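## Task

The wall rack has two removable shelves, each with a label on its front edge. Colour for each label: KK-17 yellow, KK-27 red, KK-44 red, KK-55 green, KK-84 yellow, KK-91 green. Place each shelf into the rack level marked with its label's colour, get five vials standing upright on each shelf, and slide both shelves all the way in. Everything must stay in place on its own without the robot supporting it; at the end open the grippers and move the arms away.

## Robot and tools

Robot: two 7-joint arms, left_arm and right_arm, each with a parallel gripper. Equal joint values on both arms produce mirror-image postures. Keep the arms from colliding or pressing on each other, and keep objects inside the work area; knocking anything out fails the job. Brief outside tugs on held parts or nudges to loose objects can occur.

Frame: one shared scene frame. Origin is on the plane z = 0, under the midpoint between the arm bases, which sit 0.70 m higher. +z is up, +x is forward (the direction both arms face), and left_arm lies toward +y. Image left/right does not match arm names.

execute_actions takes "actions", a list holding at most one item, plus optional "pictures" (boolean). Three forms: an empty list returns current state with pictures and commands nothing; {"rows": [...], "steps": n} is a motion; {"steps": n} alone is a wait. A refused call sends nothing.

Motion: "steps" is 3 to 15 control steps of 1/30 s each (default 15). "rows" holds 1 to 15 rows; one row per step, and the last row repeats if rows run out. Each row is a single flat list of 16 numbers, each in [-1, 1], always covering both arms: left_arm shoulder pitch, shoulder roll, upper arm roll, elbow, forearm roll, wrist pitch, wrist yaw, opening; then the same eight for right_arm. The seven joint entries are offsets in joint space, not poses: scaled offsets from the joint angles printed in the latest result that lists them (before any such result in a scene, and for later calls within one reply, from where the arm stands when the action begins). They are not cumulative across rows. Scale: 1.0 equals 0.9738 rad shoulder pitch, 0.9684 shoulder roll, 1.598 upper arm roll, 1.604 elbow, 3.238 forearm roll, 3.249 wrist pitch and wrist yaw. An all-zero joint row is not a pause; it pulls the arm back to the reference angles. Opening is absolute, not an offset: +1 fully open, -1 closed; going from open to closed needs at least about 0.5 s.

Joint ranges (rad), order as above. left_arm: -1.396..2.000, -0.175..2.000, -1.571..1.571, 0.000..2.443, -1.571..1.571, -0.785..0.785, -1.571..1.571. right_arm: same except shoulder pitch -1.300..2.000. A request more than 0.017 rad outward past a stated end is refused; true ends may differ by 0.017 either way. Requests beyond the real end are clipped there and reported as "joint sent to its limit" (possibly about an earlier action); no such message does not prove room remains.

Speed: each step, a joint's target stays within a lead of its measured angle: 0.0738 rad shoulder pitch, 0.0684 shoulder roll, 0.113 upper arm roll, 0.119 elbow, 0.403 forearm roll, 0.414 wrist pitch and yaw. If targets would move a gripper more than 70 mm from where it is, all of that arm's targets are scaled back. Large moves therefore take several actions.

Wait: {"steps": n}, n up to 300, returns after n steps counted from the previous result; thinking time counts toward it. Arms keep heading to the last row's target until all nearly stop or a step is HELD; after that only a new action moves them further.

Results: state line `left_arm: …` | `right_arm: …` gives end_effector_position (m) and end_effector_quat_wxyz in the scene frame; positions may be off, more so at long reach. Joint positions / Joint velocities: per arm, seven joints (rad, rad/s) then finger-pad gap (m, m/s; 0.145 m fully open). grip_measured is the measured opening on the command scale. "joint command not followed" means a clearance check altered or blocked joint targets on some steps; HELD marks steps where your row was partly or wholly not sent. MOTOR HOT appears from 85 °C; at 100 °C an OVER-TEMPERATURE FAULT stops that arm and its overheated joints go limp until cooled, so avoid long loaded holds.

Gripper: fingers point along its +z and close along its y. end_effector_position is the point between closed pads, under 1 cm behind the tips; tips advance about 17 mm along +z while closing. To hold, keep commanding an opening well below grip_measured; lower means harder squeeze, up to about 10 N per pad for objects up to about 11 cm wide. Fast closes can push harder and may pop the fingers open.

Cameras: cam_high, cam_low, cam_left_wrist, cam_right_wrist, each 896x504; wrist cameras follow their hands. Pictures come with empty-list calls or "pictures": true. zoom_image takes "camera" (one of those names) and "region" [x0, y0, x1, y1] in that camera's pixels, origin top-left, at most 504x504, giving a closer look at the latest image, useful for reading shelf labels and level colours.

finished_scene takes "scene", the current scene's number; it ends and grades that scene irreversibly and reports success. Replying with no tool call ends everything. Before finishing: shelves fully in on correct levels, five upright vials each, grippers open and arms away. Avoid drops, slips, slams and hard pushes; move smoothly.

Each tool is called after ">>>" by a JSON object that holds its "fn" and its "kwargs", one argument or row to a line.

## Session

>>> {"fn": "execute_actions", "kwargs": {
  "actions": []
}}

Scene clock: 0.00 s of 9600.00 s.
left_arm: end_effector_position=(+0.2704, +0.1569, +0.4514) grip_measured=+1.00 end_effector_quat_wxyz=(-0.005, +0.704, +0.006, +0.710) | right_arm: end_effector_position=(+0.2728, -0.1511, +0.4479) grip_measured=+1.00 end_effector_quat_wxyz=(-0.004, +0.707, +0.008, +0.707)
Joint positions: left_arm=[-0.439  0.333 -0.276  1.813  0.175 -0.281 -0.364  0.145] | right_arm=[-0.422  0.341 -0.291  1.796  0.178 -0.277 -0.343  0.145]
Joint velocities: left_arm=[-0.121 -0.055 -0.002 -0.007 -0.007  0.007 -0.007 -0.   ] | right_arm=[ 0.055 -0.033 -0.007 -0.002  0.022 -0.007 -0.007  0.   ]
Motor temperatures (°C, as the motors report them): left_arm=[26 24 26 24 28 27 26] | right_arm=[27 27 28 28 26 24 27]

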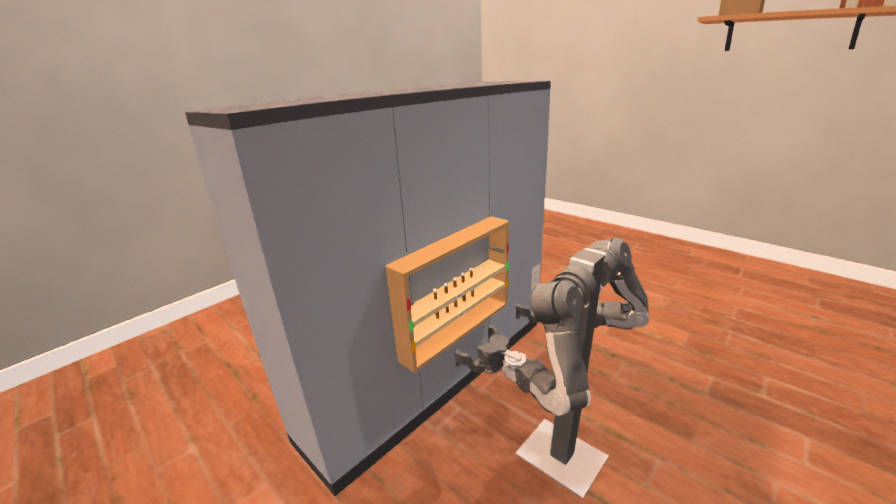

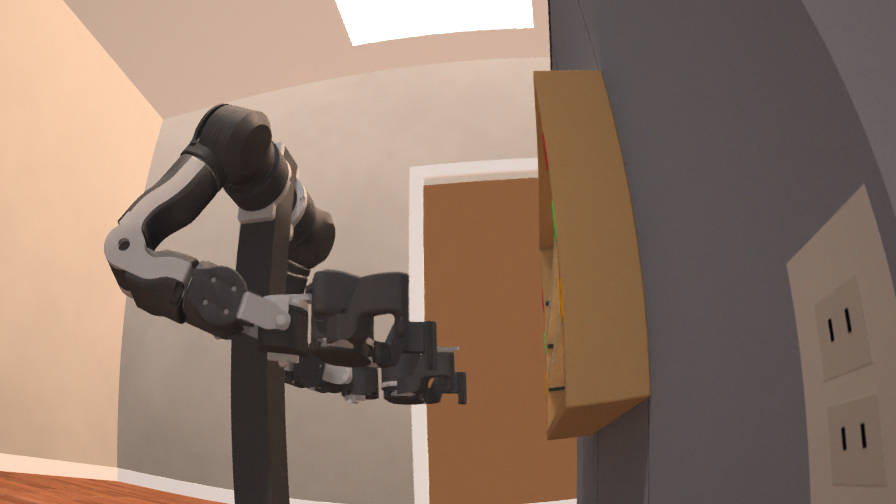

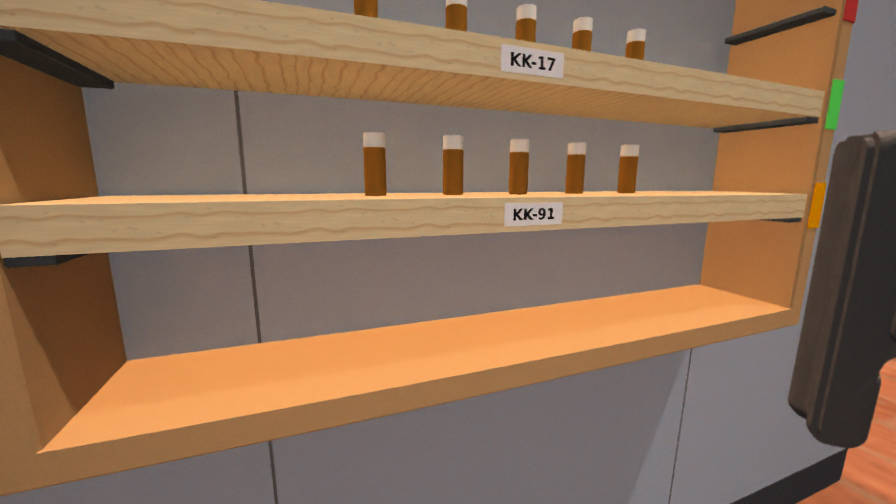

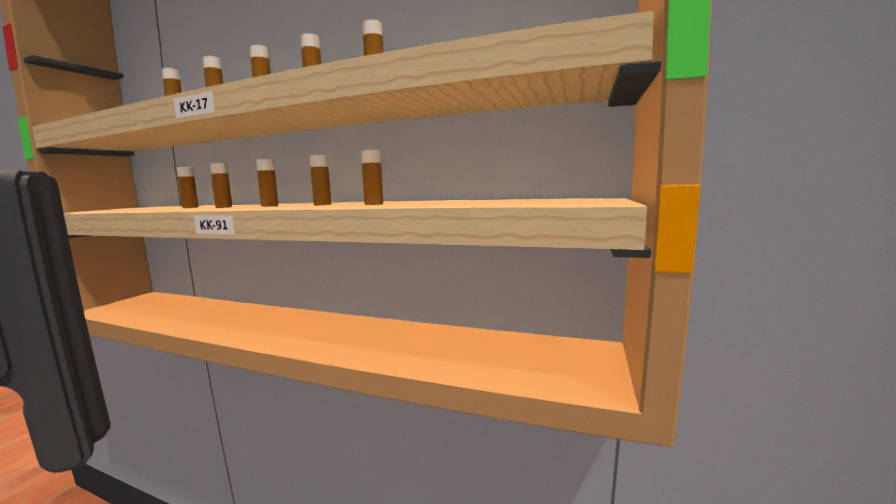

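>>> {"fn": "execute_actions", "kwargs": {
  "actions": [
    {"rows":[[-0.016,-0.344,0.173,0.221,0.429,0.087,0.112,-0.3,-0.034,-0.352,0.182,0.232,0.428,0.085,0.106,-0.3]]}
  ]
}}

>>> {"fn": "execute_actions", "kwargs": {
  "actions": [
    {"steps":60}
  ],
  "pictures": true
}}

Scene clock: 0.93 s of 9600.00 s.
left_arm: end_effector_position=(+0.2793, +0.1528, +0.5540) grip_measured=-0.30 end_effector_quat_wxyz=(+0.528, +0.467, +0.460, +0.539) | right_arm: end_effector_position=(+0.2793, -0.1530, +0.5551) grip_measured=-0.30 end_effector_quat_wxyz=(+0.529, -0.466, +0.460, -0.540)
Joint positions: left_arm=[-0.453  0.     0.001  2.167  1.554 -0.002 -0.004  0.053] | right_arm=[-0.452  0.     0.001  2.169  1.554 -0.003 -0.002  0.053]
Joint velocities: left_arm=[-0.011  0.011  0.022  0.007  0.125 -0.051 -0.037  0.   ] | right_arm=[-0.077  0.055 -0.012 -0.007  0.198 -0.022 -0.022  0.   ]
Motor temperatures (°C, as the motors report them): left_arm=[26 24 26 25 28 28 26] | right_arm=[27 27 28 28 26 24 27]
Steps of this call (steps 1 to 16: nothing new was sent; steps 17 to 28: the first 12 steps of this action). Readings (joint positions):
17: left_arm=[-0.465 0.276 -0.193 1.871 0.265 -0.179 -0.272] | right_arm=[-0.456 0.286 -0.207 1.858 0.268 -0.175 -0.251]
18: left_arm=[-0.477 0.200 -0.089 1.962 0.417 -0.090 -0.157] | right_arm=[-0.480 0.210 -0.102 1.954 0.419 -0.090 -0.145]
20: left_arm=[-0.441 0.085 0.023 2.158 0.782 -0.031 -0.057] | right_arm=[-0.444 0.095 0.024 2.152 0.785 -0.030 -0.054]
24: left_arm=[-0.464 0.003 -0.000 2.157 1.450 -0.003 -0.005] | right_arm=[-0.466 0.001 -0.003 2.158 1.451 -0.004 -0.003]
28: the state above

Scene clock: 2.93 s of 9600.00 s.
left_arm: end_effector_position=(+0.2792, +0.1528, +0.5537) grip_measured=-0.30 end_effector_quat_wxyz=(+0.530, +0.466, +0.462, +0.537) | right_arm: end_effector_position=(+0.2790, -0.1530, +0.5545) grip_measured=-0.30 end_effector_quat_wxyz=(+0.531, -0.464, +0.462, -0.538)
Joint positions: left_arm=[-0.454  0.     0.001  2.167  1.562 -0.002 -0.004  0.053] | right_arm=[-0.454  0.     0.001  2.169  1.562 -0.003 -0.002  0.053]
Joint velocities: left_arm=[ 0.055 -0.033 -0.002 -0.002 -0.037 -0.007  0.066 -0.   ] | right_arm=[ 0.055 -0.033 -0.017  0.002 -0.037 -0.051  0.007 -0.   ]
Motor temperatures (°C, as the motors report them): left_arm=[26 24 26 25 28 28 26] | right_arm=[27 27 28 28 26 24 27]
Kept back: nothing.
Steps of this call (steps 1 to 3: the last 3 steps of your previous action; steps 4 to 15: the robot went on to your last target; steps 16 to 60: nothing new was sent). Readings (joint positions):
1: left_arm=[-0.454 0.000 0.001 2.167 1.558 -0.002 -0.004] | right_arm=[-0.454 0.000 0.001 2.169 1.558 -0.003 -0.002]
2: left_arm=[-0.454 0.000 0.001 2.167 1.560 -0.002 -0.004] | right_arm=[-0.454 0.000 0.001 2.169 1.560 -0.003 -0.002]
4: left_arm=[-0.454 0.000 0.001 2.167 1.561 -0.002 -0.004] | right_arm=[-0.454 0.000 0.001 2.169 1.561 -0.003 -0.002]
8: left_arm=[-0.454 0.000 0.001 2.167 1.562 -0.002 -0.004] | right_arm=[-0.454 0.000 0.001 2.169 1.562 -0.003 -0.002]
60: the state above
All arms were judged still, so your last target was given up. Only a new action makes them travel on or press farther. Fingers that are still opening or closing keep moving.
camera_calibration (this result's frames):
cam_left_wrist: T_world_to_cam=[[-0.473684, -0.0125241, 0.880606, -0.356958], [-0.148891, -0.984367, -0.0940892, 0.255958], [0.868018, -0.175683, 0.464414, -0.416125], [0, 0, 0, 1]] pos_world=[0.230229, 0.17438, 0.531677]
cam_right_wrist: T_world_to_cam=[[0.468829, 0.0128186, -0.883196, 0.362759], [-0.149831, 0.986558, -0.065216, 0.241307], [0.870489, 0.162905, 0.464447, -0.423463], [0, 0, 0, 1]] pos_world=[0.234703, -0.17373, 0.5328]

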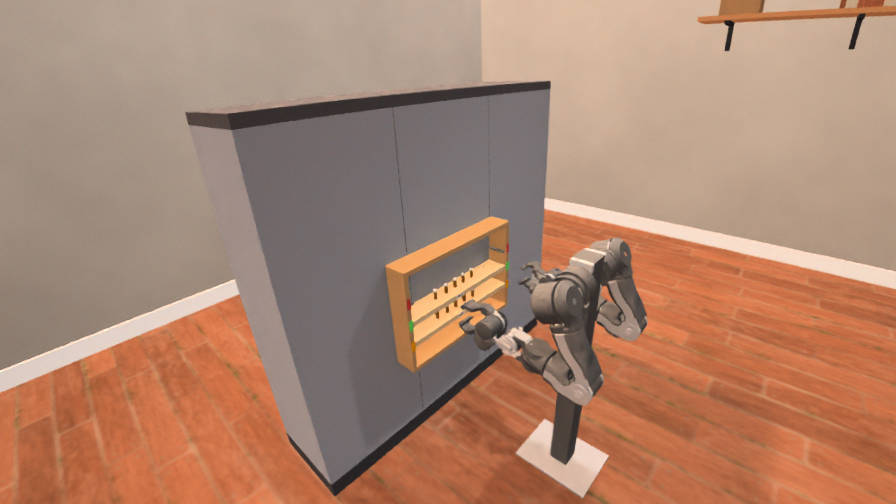

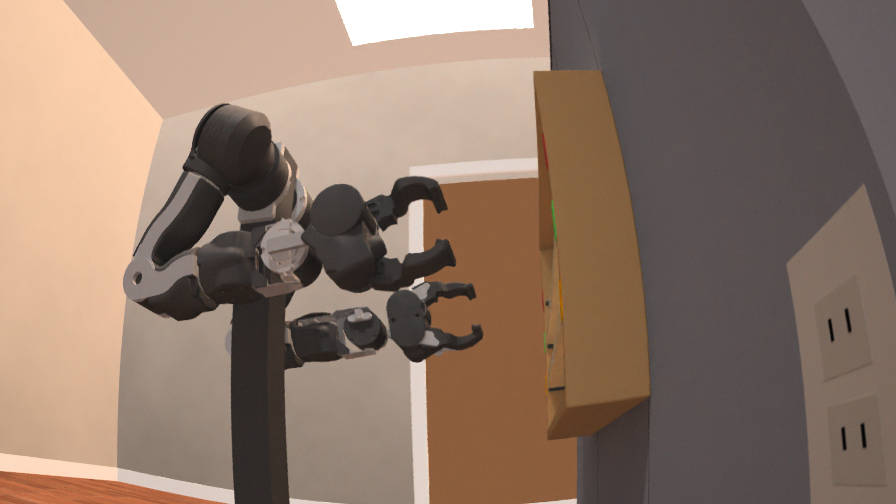

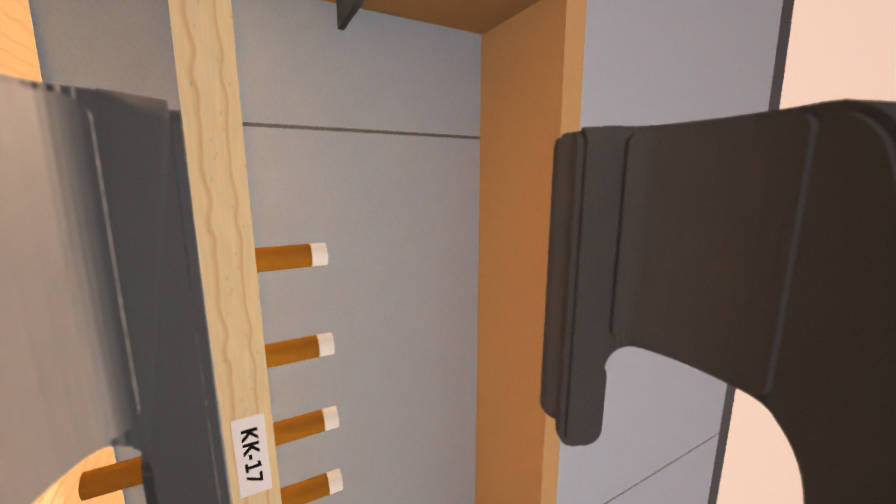

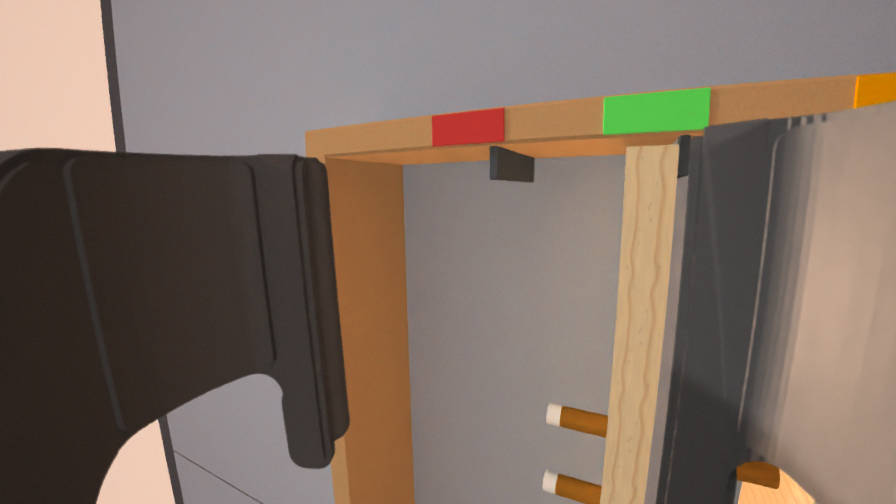

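>>> {"fn": "execute_actions", "kwargs": {
  "actions": [
    {"rows":[[0,0,0,0,0.002,0.044,0.11,-0.35,0,0,0,0,0.002,0.044,-0.108,-0.35]]}
  ],
  "pictures": true
}}

Scene clock: 3.50 s of 9600.00 s.
left_arm: end_effector_position=(+0.2598, +0.1311, +0.6086) grip_measured=-0.35 end_effector_quat_wxyz=(+0.642, +0.394, +0.330, +0.569) | right_arm: end_effector_position=(+0.2755, -0.1318, +0.4981) grip_measured=-0.35 end_effector_quat_wxyz=(-0.469, +0.589, -0.504, +0.423)
Joint positions: left_arm=[-0.453  0.001  0.001  2.169  1.567  0.138  0.348  0.049] | right_arm=[-0.455  0.001  0.001  2.17   1.567  0.137 -0.346  0.049]
Joint velocities: left_arm=[-0.033 -0.077 -0.007 -0.002 -0.037 -0.037  0.022 -0.   ] | right_arm=[ 0.033 -0.099  0.007 -0.007 -0.007 -0.022  0.022 -0.   ]
Motor temperatures (°C, as the motors report them): left_arm=[26 24 26 25 28 28 26] | right_arm=[27 27 28 28 26 24 27]
Steps of this call (steps 1 to 5: nothing new was sent; steps 6 to 17: the first 12 steps of this action). Readings (joint positions):
6: left_arm=[-0.455 0.001 0.004 2.164 1.564 0.055 0.080] | right_arm=[-0.453 0.001 0.003 2.174 1.563 0.053 -0.082]
7: left_arm=[-0.455 0.001 0.002 2.164 1.565 0.096 0.199] | right_arm=[-0.451 0.001 0.001 2.174 1.565 0.095 -0.199]
9: left_arm=[-0.453 0.001 0.001 2.169 1.566 0.128 0.311] | right_arm=[-0.456 0.001 0.001 2.170 1.566 0.126 -0.310]
13: left_arm=[-0.453 0.001 0.001 2.169 1.567 0.137 0.345] | right_arm=[-0.455 0.001 0.001 2.170 1.567 0.136 -0.344]
17: the state above
camera_calibration (this result's frames):
cam_left_wrist: T_world_to_cam=[[-0.744224, 0.0820043, 0.662876, -0.224385], [-0.245293, -0.956644, -0.157049, 0.296596], [0.621258, -0.279478, 0.732073, -0.513798], [0, 0, 0, 1]] pos_world=[0.224961, 0.158542, 0.571457]
cam_right_wrist: T_world_to_cam=[[0.139427, 0.0176458, -0.990075, 0.458894], [-0.295393, 0.95506, -0.024577, 0.23195], [0.945147, 0.295888, 0.138374, -0.238294], [0, 0, 0, 1]] pos_world=[0.229757, -0.159116, 0.493014]

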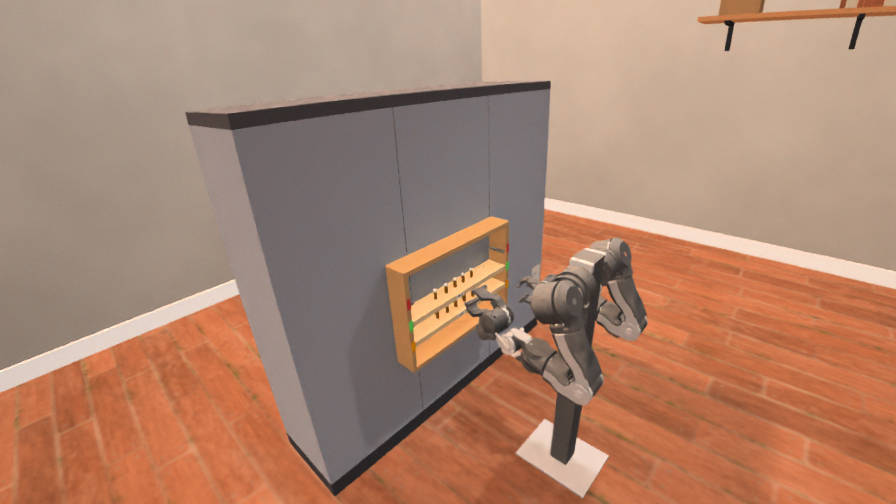

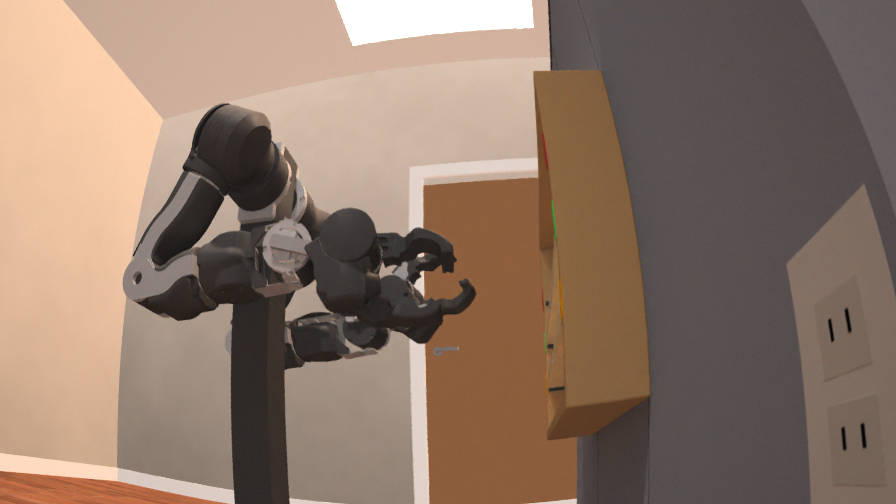

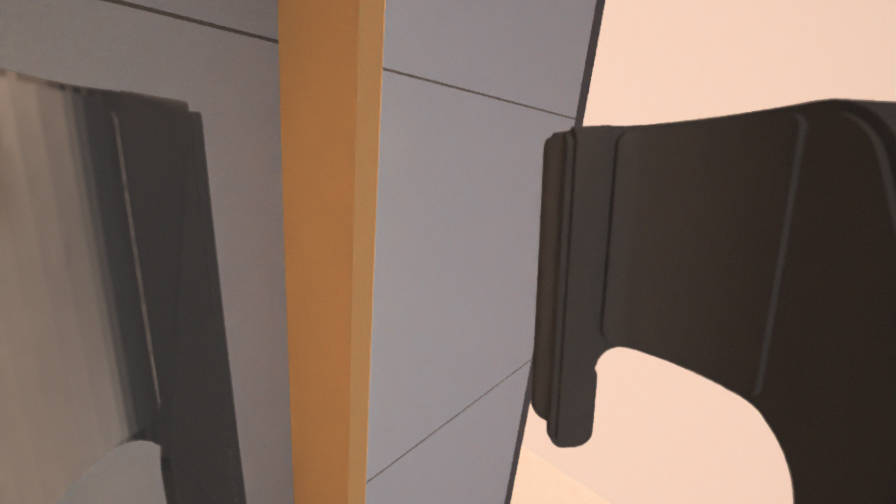

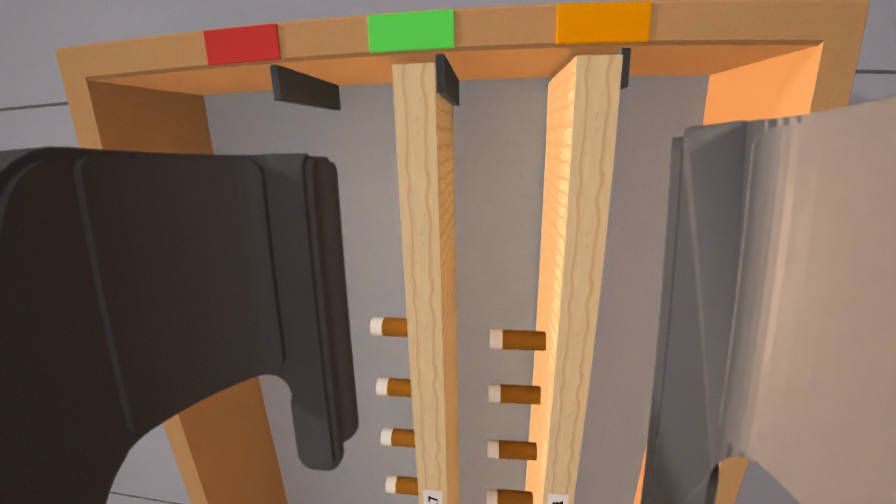

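>>> {"fn": "execute_actions", "kwargs": {
  "actions": [
    {"rows":[[0.1,0,0,-0.04,-0.02,-0.132,-0.182,-0.45,0.1,0,0,-0.04,0,-0.042,0.035,-0.45],[0.2,0,0,-0.09,-0.02,-0.132,-0.182,-0.45,0.2,0,0,-0.09,0,-0.042,0.035,-0.45],[0.3,0,0,-0.134,-0.02,-0.132,-0.182,-0.45,0.3,0,0,-0.134,0,-0.042,0.035,-0.45],[0.3,0,0,-0.134,-0.02,-0.132,-0.182,-0.45,0.3,0,0,-0.134,0,-0.042,0.035,-0.45],[0.3,0,0,-0.134,-0.02,-0.132,-0.182,-0.45,0.3,0,0,-0.134,0,-0.042,0.035,-0.45],[0.4,0,0,-0.19,-0.02,-0.132,-0.182,-0.45,0.4,0,0,-0.19,0,-0.042,0.035,-0.45],[0.4,0,0,-0.19,-0.02,-0.132,-0.182,-0.45,0.4,0,0,-0.19,0,-0.042,0.035,-0.45],[0.46,0,0,-0.225,-0.02,-0.132,-0.182,-0.45,0.46,0,0,-0.225,0,-0.042,0.035,-0.45]]}
  ]
}}

>>> {"fn": "execute_actions", "kwargs": {
  "actions": [
    {"steps":10}
  ],
  "pictures": true
}}

Scene clock: 4.33 s of 9600.00 s.
left_arm: end_effector_position=(+0.3645, +0.2009, +0.5258) grip_measured=-0.45 end_effector_quat_wxyz=(+0.419, +0.422, +0.569, +0.568) | right_arm: end_effector_position=(+0.3711, -0.1521, +0.5256) grip_measured=-0.45 end_effector_quat_wxyz=(+0.498, -0.503, +0.499, -0.500)
Joint positions: left_arm=[-0.012  0.001  0.003  1.808  1.502 -0.288 -0.24   0.042] | right_arm=[-0.013  0.001  0.001  1.809  1.567  0.003 -0.23   0.042]
Joint velocities: left_arm=[-0.055 -0.077 -0.002 -0.042 -0.037 -0.022 -0.081 -0.   ] | right_arm=[-0.011  0.011 -0.002  0.002 -0.007 -0.037 -0.007  0.   ]
Motor temperatures (°C, as the motors report them): left_arm=[26 24 26 25 28 28 26] | right_arm=[27 27 28 28 26 24 27]
Steps of this call (steps 1 to 3: the last 3 steps of your previous action; steps 4 to 13: the robot went on to your last target; steps 14 to 25: the first 12 steps of this action). Readings (joint positions):
14: left_arm=[-0.414 0.000 -0.002 2.139 1.538 0.055 0.276] | right_arm=[-0.419 0.000 -0.001 2.129 1.567 0.082 -0.299]
15: left_arm=[-0.333 -0.000 -0.003 2.054 1.520 -0.089 0.134] | right_arm=[-0.342 0.000 0.001 2.045 1.567 0.043 -0.266]
17: left_arm=[-0.218 0.001 0.004 1.922 1.512 -0.236 -0.151] | right_arm=[-0.222 0.001 0.001 1.929 1.567 0.014 -0.256]
21: left_arm=[-0.001 0.001 0.003 1.827 1.502 -0.284 -0.229] | right_arm=[-0.005 0.001 0.001 1.828 1.567 0.004 -0.229]
25: the state above

Scene clock: 4.67 s of 9600.00 s.
left_arm: end_effector_position=(+0.3658, +0.2009, +0.5284) grip_measured=-0.45 end_effector_quat_wxyz=(+0.421, +0.420, +0.568, +0.570) | right_arm: end_effector_position=(+0.3720, -0.1521, +0.5276) grip_measured=-0.45 end_effector_quat_wxyz=(+0.499, -0.502, +0.498, -0.501)
Joint positions: left_arm=[-0.004  0.001  0.003  1.808  1.502 -0.288 -0.241  0.042] | right_arm=[-0.007  0.001  0.001  1.809  1.567  0.003 -0.23   0.042]
Joint velocities: left_arm=[-0.011  0.011  0.007  0.007  0.007  0.007 -0.11  -0.   ] | right_arm=[ 0.033 -0.011  0.017 -0.002 -0.022  0.037  0.007 -0.   ]
Motor temperatures (°C, as the motors report them): left_arm=[26 24 26 25 28 28 26] | right_arm=[27 27 28 28 26 24 27]
Kept back: nothing.
Steps of this call (steps 1 to 3: the last 3 steps of your previous action; steps 4 to 10: the robot went on to your last target). Readings (joint positions):
1: left_arm=[-0.010 0.001 0.003 1.808 1.502 -0.288 -0.241] | right_arm=[-0.010 0.001 0.001 1.809 1.567 0.003 -0.230]
2: left_arm=[-0.006 0.001 0.003 1.808 1.502 -0.288 -0.241] | right_arm=[-0.008 0.001 0.001 1.809 1.567 0.003 -0.230]
4: left_arm=[-0.004 0.001 0.003 1.808 1.502 -0.288 -0.241] | right_arm=[-0.007 0.001 0.001 1.809 1.567 0.003 -0.230]
8: left_arm=[-0.004 0.001 0.003 1.808 1.502 -0.288 -0.241] | right_arm=[-0.007 0.001 0.001 1.809 1.567 0.003 -0.230]
10: the state above
camera_calibration (this result's frames):
cam_left_wrist: T_world_to_cam=[[-0.333655, -0.104773, 0.936855, -0.35551], [0.133557, -0.989034, -0.0630431, 0.195071], [0.933186, 0.104089, 0.343989, -0.487537], [0, 0, 0, 1]] pos_world=[0.310292, 0.206432, 0.513067]
cam_right_wrist: T_world_to_cam=[[0.339436, 0.0188986, -0.940439, 0.374579], [-0.162883, 0.985875, -0.0389784, 0.243572], [0.926419, 0.166413, 0.33772, -0.445482], [0, 0, 0, 1]] pos_world=[0.325231, -0.173077, 0.512211]

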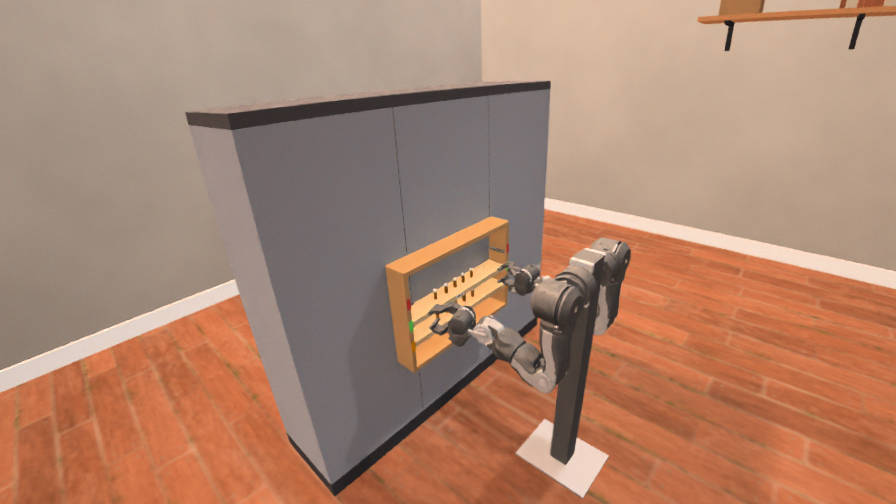

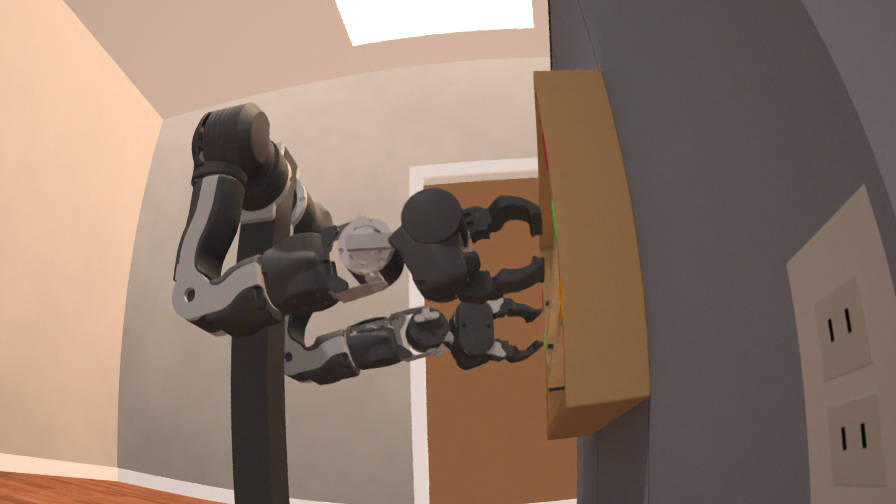

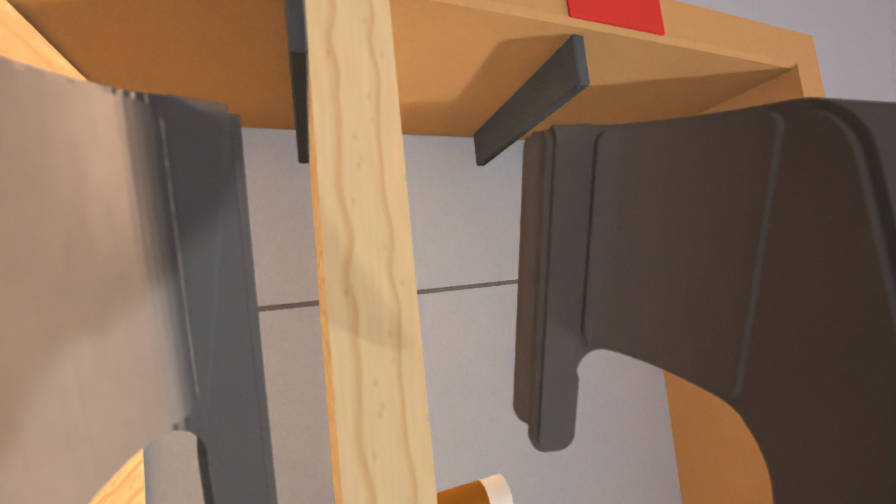

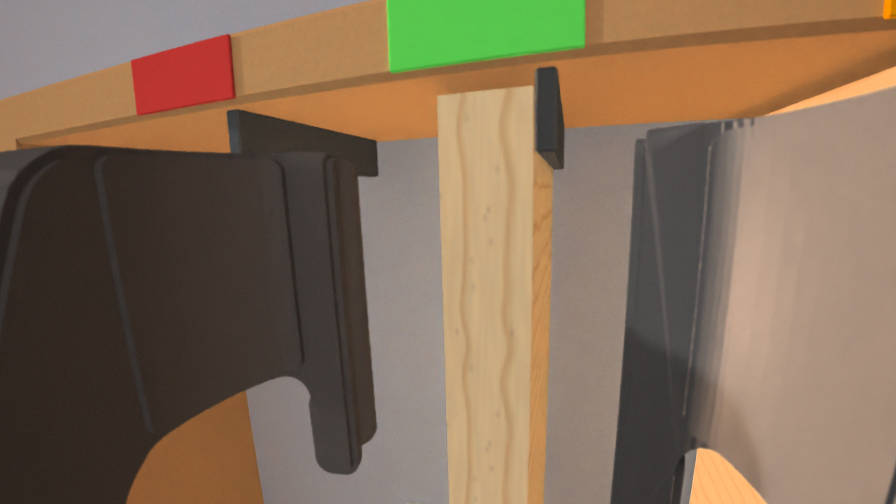

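>>> {"fn": "execute_actions", "kwargs": {
  "actions": [
    {"rows":[[-0.012,0,0,0,0,0,0.004,-0.45,0.02,0,0,0,0,0.028,-0.006,-0.45],[-0.012,0,0,0,0,0,0.004,-0.45,0.02,0,0,0,0,0.028,-0.006,-0.45],[0.02,0,0,-0.02,0,0,0.004,-0.45,0.054,0,0,-0.02,0,0.028,-0.006,-0.45],[0.053,0,0,-0.04,0,0,0.004,-0.45,0.087,0,0,-0.04,0,0.028,-0.006,-0.45],[0.086,0,0,-0.061,0,0,0.005,-0.45,0.12,0,0,-0.061,0,0.028,-0.005,-0.45],[0.118,0,0,-0.083,0,0,0.006,-0.45,0.152,0,0,-0.083,0,0.028,-0.004,-0.45],[0.15,0,0,-0.105,0,0,0.007,-0.45,0.184,0,0,-0.105,0,0.028,-0.003,-0.45],[0.182,0,0,-0.128,0,0,0.009,-0.45,0.216,0,0,-0.128,0,0.028,-0.001,-0.45],[0.213,0,0,-0.151,0,0,0.011,-0.45,0.247,0,0,-0.151,0,0.028,0.001,-0.45],[0.244,0,0,-0.175,0.003,0,0.013,-0.45,0.278,0,0,-0.175,0,0.028,0.003,-0.45]]}
  ]
}}

>>> {"fn": "execute_actions", "kwargs": {
  "actions": [
    {"steps":10}
  ],
  "pictures": true
}}

Scene clock: 5.50 s of 9600.00 s.
left_arm: end_effector_position=(+0.4206, +0.2009, +0.5256) grip_measured=-0.45 end_effector_quat_wxyz=(+0.419, +0.422, +0.568, +0.569) | right_arm: end_effector_position=(+0.4319, -0.1387, +0.5358) grip_measured=-0.45 end_effector_quat_wxyz=(+0.516, -0.526, +0.471, -0.485)
Joint positions: left_arm=[ 0.239  0.001  0.003  1.526  1.509 -0.288 -0.205  0.042] | right_arm=[ 0.272  0.001  0.001  1.529  1.567  0.091 -0.226  0.042]
Joint velocities: left_arm=[-0.121  0.011 -0.002  0.076  0.007  0.007  0.066 -0.   ] | right_arm=[-0.033  0.077  0.002  0.081 -0.022 -0.066  0.081 -0.   ]
Motor temperatures (°C, as the motors report them): left_arm=[27 24 26 25 28 28 26] | right_arm=[27 27 28 28 26 24 27]
Steps of this call (steps 1 to 13: the robot went on to your last target; steps 14 to 25: the first 12 steps of this action). Readings (joint positions):
14: left_arm=[-0.008 0.001 0.003 1.808 1.502 -0.288 -0.236] | right_arm=[-0.001 0.002 0.002 1.809 1.567 0.039 -0.238]
15: left_arm=[-0.015 0.001 0.003 1.808 1.502 -0.288 -0.235] | right_arm=[0.011 0.002 0.002 1.809 1.567 0.065 -0.241]
17: left_arm=[0.034 0.001 0.003 1.748 1.502 -0.289 -0.232] | right_arm=[0.074 0.001 0.001 1.753 1.567 0.084 -0.243]
21: left_arm=[0.176 0.001 0.003 1.613 1.501 -0.289 -0.218] | right_arm=[0.202 0.001 0.001 1.612 1.567 0.090 -0.238]
25: the state above

Scene clock: 5.83 s of 9600.00 s.
left_arm: end_effector_position=(+0.4199, +0.2009, +0.5245) grip_measured=-0.45 end_effector_quat_wxyz=(+0.419, +0.422, +0.569, +0.568) | right_arm: end_effector_position=(+0.4307, -0.1386, +0.5330) grip_measured=-0.45 end_effector_quat_wxyz=(+0.514, -0.528, +0.472, -0.484)
Joint positions: left_arm=[ 0.235  0.001  0.003  1.527  1.51  -0.288 -0.204  0.042] | right_arm=[ 0.264  0.001  0.001  1.53   1.567  0.091 -0.224  0.042]
Joint velocities: left_arm=[ 0.011 -0.011  0.002 -0.022  0.022 -0.007  0.051 -0.   ] | right_arm=[-0.077 -0.033 -0.007  0.022  0.022 -0.022  0.051  0.   ]
Motor temperatures (°C, as the motors report them): left_arm=[27 24 26 25 28 28 26] | right_arm=[27 27 28 28 26 24 27]
Kept back: nothing.
Steps of this call (steps 1 to 3: the last 3 steps of your previous action; steps 4 to 10: the robot went on to your last target). Readings (joint positions):
1: left_arm=[0.237 0.001 0.003 1.527 1.509 -0.288 -0.204] | right_arm=[0.268 0.001 0.001 1.530 1.567 0.091 -0.225]
2: left_arm=[0.236 0.001 0.003 1.527 1.510 -0.288 -0.204] | right_arm=[0.265 0.001 0.001 1.530 1.567 0.091 -0.225]
4: left_arm=[0.235 0.001 0.003 1.527 1.510 -0.288 -0.204] | right_arm=[0.264 0.001 0.001 1.530 1.567 0.091 -0.224]
8: left_arm=[0.235 0.001 0.003 1.527 1.510 -0.288 -0.204] | right_arm=[0.264 0.001 0.001 1.530 1.567 0.091 -0.224]
10: the state above
camera_calibration (this result's frames):
cam_left_wrist: T_world_to_cam=[[-0.326942, -0.105972, 0.939084, -0.337494], [0.131943, -0.989079, -0.0656777, 0.189582], [0.935788, 0.102433, 0.337354, -0.533955], [0, 0, 0, 1]] pos_world=[0.364314, 0.206441, 0.509518]
cam_right_wrist: T_world_to_cam=[[0.335161, 0.0291689, -0.941709, 0.363478], [-0.24599, 0.967561, -0.05758, 0.283172], [0.909481, 0.25095, 0.331464, -0.481639], [0, 0, 0, 1]] pos_world=[0.385875, -0.163721, 0.518241]

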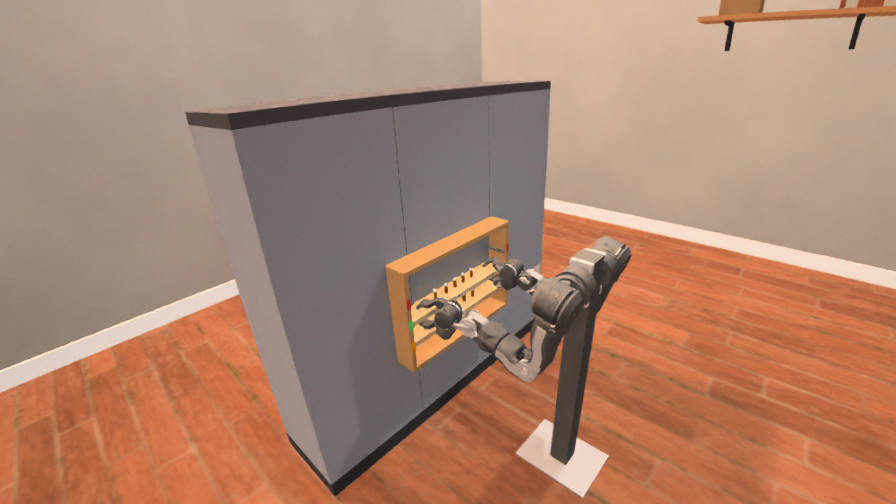

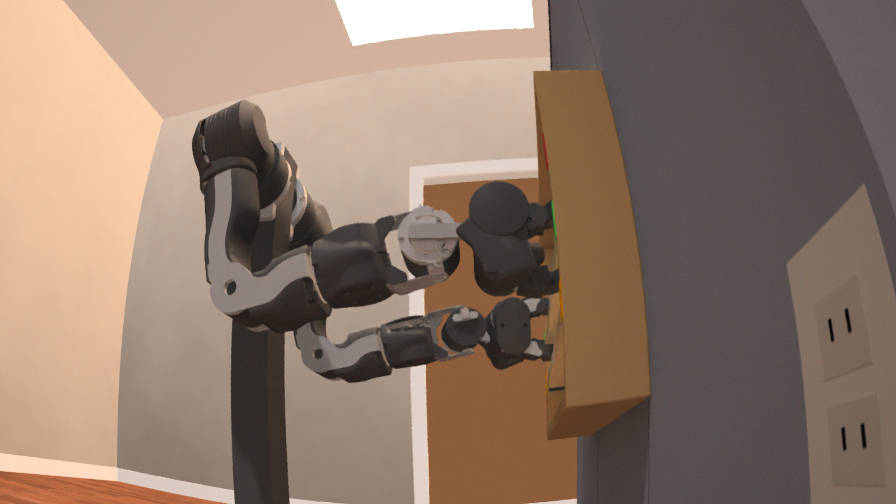

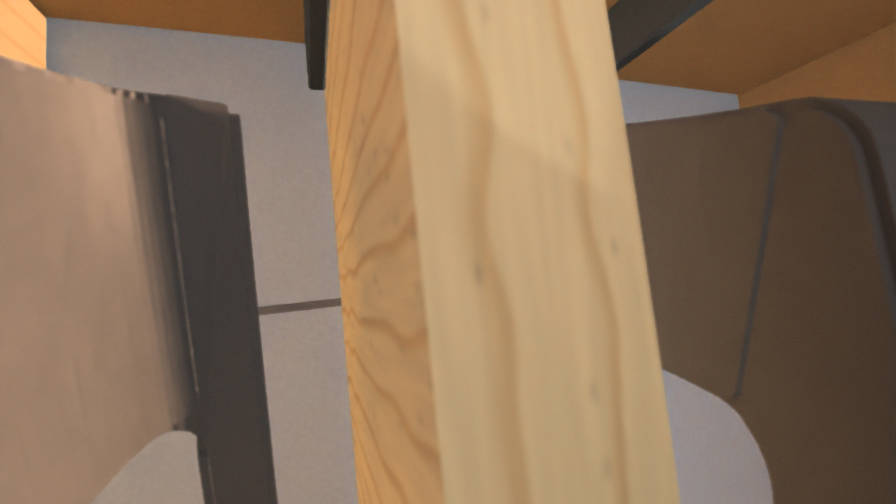

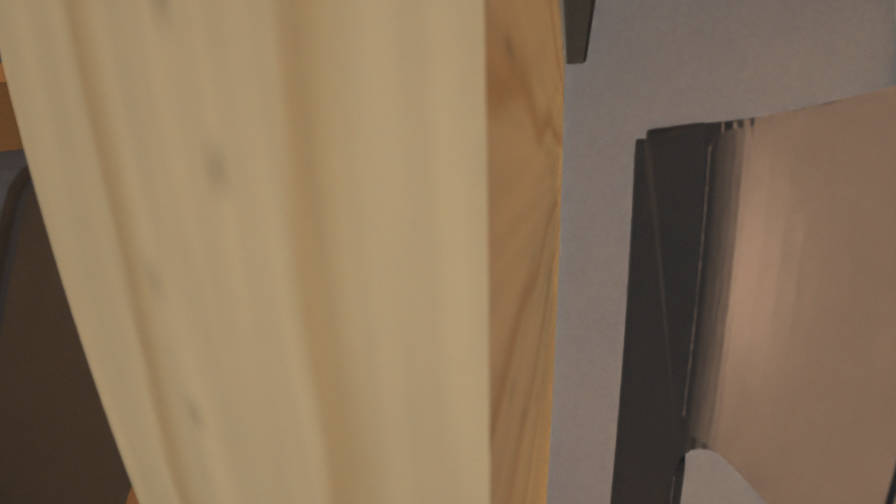

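>>> {"fn": "execute_actions", "kwargs": {
  "actions": [
    {"rows":[[0.008,0,0,0,0,0,-0.002,-0.55,-0.008,0,0,0,0,0,0.002,-0.55],[0.008,0,0,0,0,0,-0.002,-0.6,-0.008,0,0,0,0,0,0.002,-0.6],[0.008,0,0,0,0,0,-0.002,-0.65,-0.008,0,0,0,0,0,0.002,-0.65],[0.008,0,0,0,0,0,-0.002,-0.7,-0.008,0,0,0,0,0,0.002,-0.7],[0.008,0,0,0,0,0,-0.002,-0.74,-0.008,0,0,0,0,0,0.002,-0.74],[0.008,0,0,0,0,0,-0.002,-0.78,-0.008,0,0,0,0,0,0.002,-0.78],[0.008,0,0,0,0,0,-0.002,-0.85,-0.008,0,0,0,0,0,0.002,-0.85],[0.008,0,0,0,0,0,-0.002,-0.92,-0.008,0,0,0,0,0,0.002,-0.92],[0.008,0,0,0,0,0,-0.002,-1,-0.008,0,0,0,0,0,0.002,-1]]}
  ]
}}

Scene clock: 6.40 s of 9600.00 s.
left_arm: end_effector_position=(+0.4212, +0.2008, +0.5266) grip_measured=-0.76 end_effector_quat_wxyz=(+0.420, +0.421, +0.569, +0.567) | right_arm: end_effector_position=(+0.4297, -0.1386, +0.5311) grip_measured=-0.76 end_effector_quat_wxyz=(+0.515, -0.527, +0.474, -0.482)
Joint positions: left_arm=[ 0.243  0.001  0.003  1.527  1.513 -0.288 -0.21   0.018] | right_arm=[ 0.258  0.001  0.001  1.53   1.572  0.09  -0.221  0.018]
Joint velocities: left_arm=[ 0.011 -0.033  0.007 -0.012  0.037  0.007  0.095 -0.   ] | right_arm=[-0.055  0.077 -0.002  0.007  0.051  0.037  0.007 -0.   ]
Motor temperatures (°C, as the motors report them): left_arm=[27 24 26 25 28 28 26] | right_arm=[27 27 28 28 26 24 27]
Steps of this call (steps 1 to 5: the robot went on to your last target; steps 6 to 17: the first 12 steps of this action). Readings (joint positions):
6: left_arm=[0.237 0.001 0.003 1.527 1.510 -0.288 -0.205] | right_arm=[0.263 0.001 0.001 1.530 1.567 0.091 -0.223]
7: left_arm=[0.240 0.001 0.003 1.527 1.510 -0.288 -0.205] | right_arm=[0.260 0.001 0.001 1.530 1.567 0.091 -0.223]
9: left_arm=[0.243 0.001 0.003 1.527 1.510 -0.288 -0.205] | right_arm=[0.258 0.001 0.001 1.530 1.567 0.091 -0.223]
13: left_arm=[0.243 0.001 0.003 1.527 1.513 -0.288 -0.210] | right_arm=[0.258 0.001 0.001 1.530 1.572 0.090 -0.221]
17: the state above

>>> {"fn": "execute_actions", "kwargs": {
  "actions": [
    {"rows":[[0.005,0,0,0,0,0,-0.002,-1,0.005,0,0,0,0,0,-0.002,-1],[0.01,0,0,0.001,0,0,-0.004,-1,0.01,0,0,0.001,0,0,-0.004,-1],[0.013,0,0,0.003,0,0,-0.006,-1,0.013,0,0,0.003,0,0,-0.006,-1],[0.012,0,0,0.007,0,0,-0.007,-1,0.012,0,0,0.007,0,0,-0.007,-1],[0.004,0,0,0.013,0,0,-0.008,-1,0.004,0,0,0.013,0,0,-0.008,-1],[-0.007,0,0,0.021,0,0,-0.009,-1,-0.007,0,0,0.021,0,0,-0.009,-1],[-0.02,0,0,0.031,0,0,-0.009,-1,-0.02,0,0,0.031,0,0,-0.009,-1],[-0.036,0,0,0.042,0,0,-0.01,-1,-0.036,0,0,0.042,0,0,-0.01,-1],[-0.054,0,0,0.055,0,0,-0.011,-1,-0.054,0,0,0.055,0,0,-0.011,-1],[-0.074,0,0,0.069,0,0,-0.012,-1,-0.074,0,0,0.069,0,0,-0.012,-1],[-0.095,0,0,0.084,0,0,-0.013,-1,-0.095,0,0,0.084,0,0,-0.013,-1],[-0.117,0,0,0.099,0,0,-0.014,-1,-0.117,0,0,0.099,0,0,-0.014,-1],[-0.139,0,0,0.114,0,0,-0.015,-1,-0.139,0,0,0.114,0,0,-0.015,-1],[-0.162,0,0,0.129,0,0,-0.016,-1,-0.162,0,0,0.129,0,0,-0.016,-1],[-0.185,0,0,0.144,-0.003,0,-0.016,-1,-0.185,0,0,0.144,0,0,-0.016,-1]]}
  ]
}}

>>> {"fn": "execute_actions", "kwargs": {
  "actions": [
    {"rows":[[-0.03,0,0,0.018,0,0,0,-1,-0.03,0,0,0.018,0,0,0,-1],[-0.052,0,0,0.031,0,0,0,-1,-0.052,0,0,0.031,0,0,0,-1],[-0.074,0,0,0.044,0,0,0,-1,-0.074,0,0,0.044,0,0,0,-1],[-0.096,0,0,0.057,0,0,0,-1,-0.096,0,0,0.057,0,0,0,-1],[-0.117,0,0,0.069,0,0,0,-1,-0.117,0,0,0.069,0,0,0,-1],[-0.137,0,0,0.081,0,0,0,-1,-0.137,0,0,0.081,0,0,0,-1],[-0.156,0,0,0.092,0,0,0,-1,-0.156,0,0,0.092,0,0,0,-1],[-0.173,0,0,0.101,0,0,0,-1,-0.173,0,0,0.101,0,0,0,-1],[-0.188,0,0,0.109,0,0,0,-1,-0.188,0,0,0.109,0,0,0,-1],[-0.2,0,0,0.116,0,0,0,-1,-0.2,0,0,0.116,0,0,0,-1],[-0.21,0,0,0.122,0,0,0,-1,-0.21,0,0,0.122,0,0,0,-1],[-0.217,0,0,0.126,0,0,0,-1,-0.217,0,0,0.126,0,0,0,-1],[-0.222,0,0,0.129,0,0,0,-1,-0.222,0,0,0.129,0,0,0,-1]]}
  ]
}}

>>> {"fn": "execute_actions", "kwargs": {
  "actions": [
    {"steps":8}
  ],
  "pictures": true
}}

Scene clock: 7.47 s of 9600.00 s.
left_arm: end_effector_position=(+0.3950, +0.2005, +0.5271) grip_measured=-0.76 end_effector_quat_wxyz=(+0.421, +0.421, +0.574, +0.562) | right_arm: end_effector_position=(+0.4034, -0.1386, +0.5326) grip_measured=-0.76 end_effector_quat_wxyz=(+0.513, -0.529, +0.476, -0.480)
Joint positions: left_arm=[ 0.128  0.001  0.003  1.675  1.512 -0.287 -0.255  0.018] | right_arm=[ 0.144  0.001  0.001  1.68   1.575  0.089 -0.265  0.018]
Joint velocities: left_arm=[-0.582 -0.033 -0.012  0.642  0.007  0.007 -0.037 -0.   ] | right_arm=[-0.648 -0.077 -0.017  0.652  0.051 -0.007  0.037 -0.001]
Motor temperatures (°C, as the motors report them): left_arm=[27 24 26 25 28 28 26] | right_arm=[27 27 28 28 26 24 27]
Steps of this call (steps 1 to 3: the last 3 steps of your previous action; steps 4 to 15: the robot went on to your last target; steps 16 to 20: nothing new was sent; steps 21 to 32: the first 12 steps of this action). Readings (joint positions):
21: left_arm=[0.243 0.001 0.003 1.527 1.514 -0.288 -0.211] | right_arm=[0.259 0.001 0.001 1.530 1.574 0.089 -0.222]
22: left_arm=[0.245 0.001 0.003 1.527 1.514 -0.288 -0.215] | right_arm=[0.261 0.001 0.001 1.530 1.575 0.089 -0.227]
24: left_arm=[0.250 0.001 0.003 1.529 1.514 -0.288 -0.229] | right_arm=[0.266 0.001 0.001 1.532 1.575 0.089 -0.241]
28: left_arm=[0.207 0.001 0.003 1.584 1.514 -0.288 -0.244] | right_arm=[0.225 0.001 0.001 1.589 1.574 0.089 -0.255]
32: the state above

Scene clock: 7.97 s of 9600.00 s.
left_arm: end_effector_position=(+0.3341, +0.1998, +0.5170) grip_measured=-0.76 end_effector_quat_wxyz=(+0.411, +0.432, +0.584, +0.551) | right_arm: end_effector_position=(+0.3423, -0.1383, +0.5231) grip_measured=-0.76 end_effector_quat_wxyz=(+0.505, -0.537, +0.484, -0.471)
Joint positions: left_arm=[-0.153  0.001  0.003  1.936  1.514 -0.284 -0.275  0.018] | right_arm=[-0.137  0.     0.001  1.944  1.575  0.09  -0.282  0.018]
Joint velocities: left_arm=[-0.121 -0.055 -0.012  0.222  0.051  0.022 -0.066  0.   ] | right_arm=[-0.077 -0.077 -0.012  0.242 -0.037 -0.081 -0.022 -0.   ]
Motor temperatures (°C, as the motors report them): left_arm=[27 24 26 25 28 28 26] | right_arm=[27 27 28 28 26 24 27]
Steps of this call (steps 1 to 3: the last 3 steps of your previous action; steps 4 to 15: the first 12 steps of this action, its rows measured from where the robot was after step 3). Readings (joint positions):
3: left_arm=[0.062 0.001 0.002 1.747 1.509 -0.286 -0.263] | right_arm=[0.078 0.001 0.001 1.752 1.575 0.090 -0.272]
4: left_arm=[0.037 0.001 0.003 1.771 1.508 -0.286 -0.262] | right_arm=[0.052 0.001 0.001 1.775 1.575 0.090 -0.273]
5: left_arm=[0.013 0.001 0.003 1.793 1.508 -0.285 -0.260] | right_arm=[0.027 0.000 0.001 1.798 1.575 0.090 -0.271]
7: left_arm=[-0.028 0.001 0.003 1.833 1.509 -0.285 -0.260] | right_arm=[-0.013 0.000 0.001 1.838 1.575 0.090 -0.271]
11: left_arm=[-0.106 0.001 0.003 1.902 1.510 -0.284 -0.264] | right_arm=[-0.090 0.000 0.001 1.909 1.575 0.090 -0.272]
15: the state above

Scene clock: 8.23 s of 9600.00 s.
left_arm: end_effector_position=(+0.3331, +0.1998, +0.5199) grip_measured=-0.76 end_effector_quat_wxyz=(+0.413, +0.430, +0.582, +0.552) | right_arm: end_effector_position=(+0.3415, -0.1383, +0.5261) grip_measured=-0.76 end_effector_quat_wxyz=(+0.507, -0.535, +0.482, -0.473)
Joint positions: left_arm=[-0.157  0.001  0.003  1.947  1.514 -0.284 -0.275  0.018] | right_arm=[-0.139  0.     0.001  1.954  1.575  0.09  -0.282  0.018]
Joint velocities: left_arm=[ 0.011  0.033  0.007 -0.012 -0.051 -0.037 -0.051  0.   ] | right_arm=[-0.011 -0.011  0.007 -0.002 -0.125  0.051 -0.037  0.   ]
Motor temperatures (°C, as the motors report them): left_arm=[27 24 26 25 28 28 26] | right_arm=[27 27 28 28 26 24 27]
Kept back: nothing.
Steps of this call (steps 1 to 3: the last 3 steps of your previous action; steps 4 to 8: the robot went on to your last target). Readings (joint positions):
1: left_arm=[-0.156 0.001 0.003 1.943 1.514 -0.284 -0.275] | right_arm=[-0.139 0.000 0.001 1.951 1.575 0.090 -0.282]
2: left_arm=[-0.156 0.001 0.003 1.947 1.514 -0.284 -0.275] | right_arm=[-0.139 0.000 0.001 1.954 1.575 0.090 -0.282]
4: left_arm=[-0.157 0.001 0.003 1.947 1.514 -0.284 -0.275] | right_arm=[-0.139 0.000 0.001 1.954 1.575 0.090 -0.282]
8: the state above
camera_calibration (this result's frames):
cam_left_wrist: T_world_to_cam=[[-0.289674, -0.0830719, 0.953513, -0.386172], [0.124724, -0.991008, -0.0484477, 0.193478], [0.948964, 0.104892, 0.29743, -0.435221], [0, 0, 0, 1]] pos_world=[0.277014, 0.20531, 0.507042]
cam_right_wrist: T_world_to_cam=[[0.30104, 0.0329462, -0.953042, 0.405014], [-0.248219, 0.96766, -0.0449543, 0.254665], [0.92074, 0.250097, 0.299483, -0.385449], [0, 0, 0, 1]] pos_world=[0.296186, -0.163373, 0.512879]

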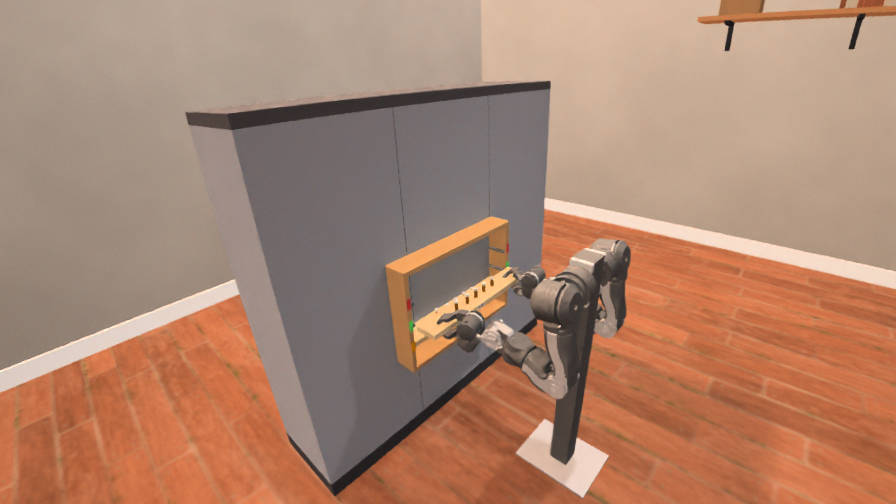

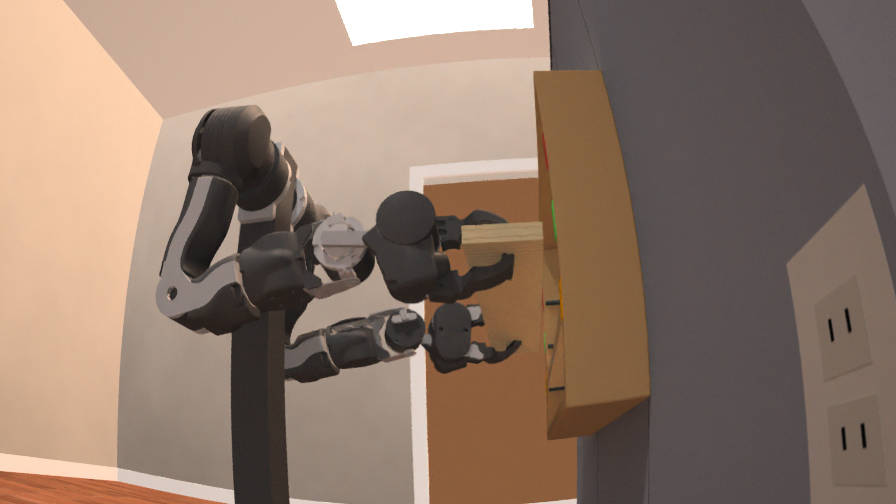

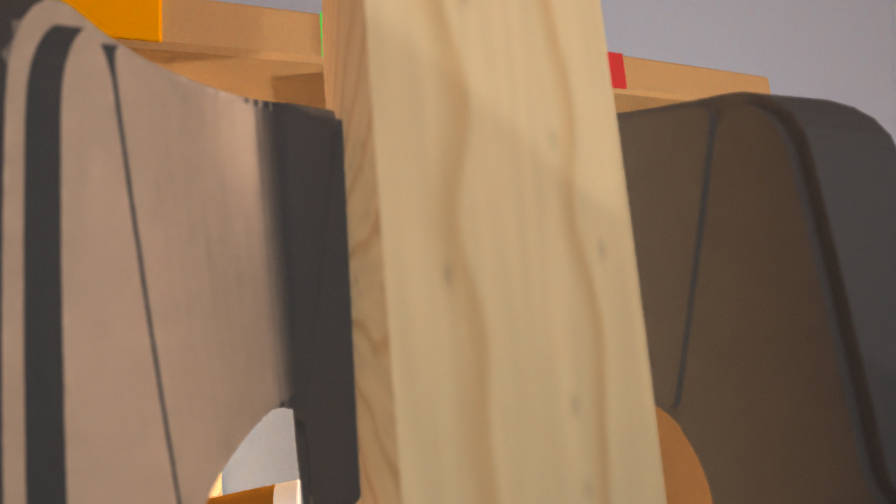

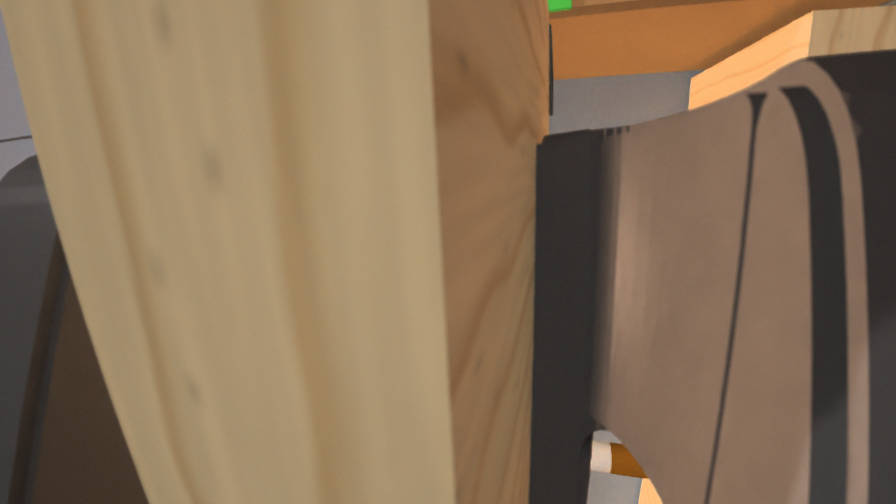

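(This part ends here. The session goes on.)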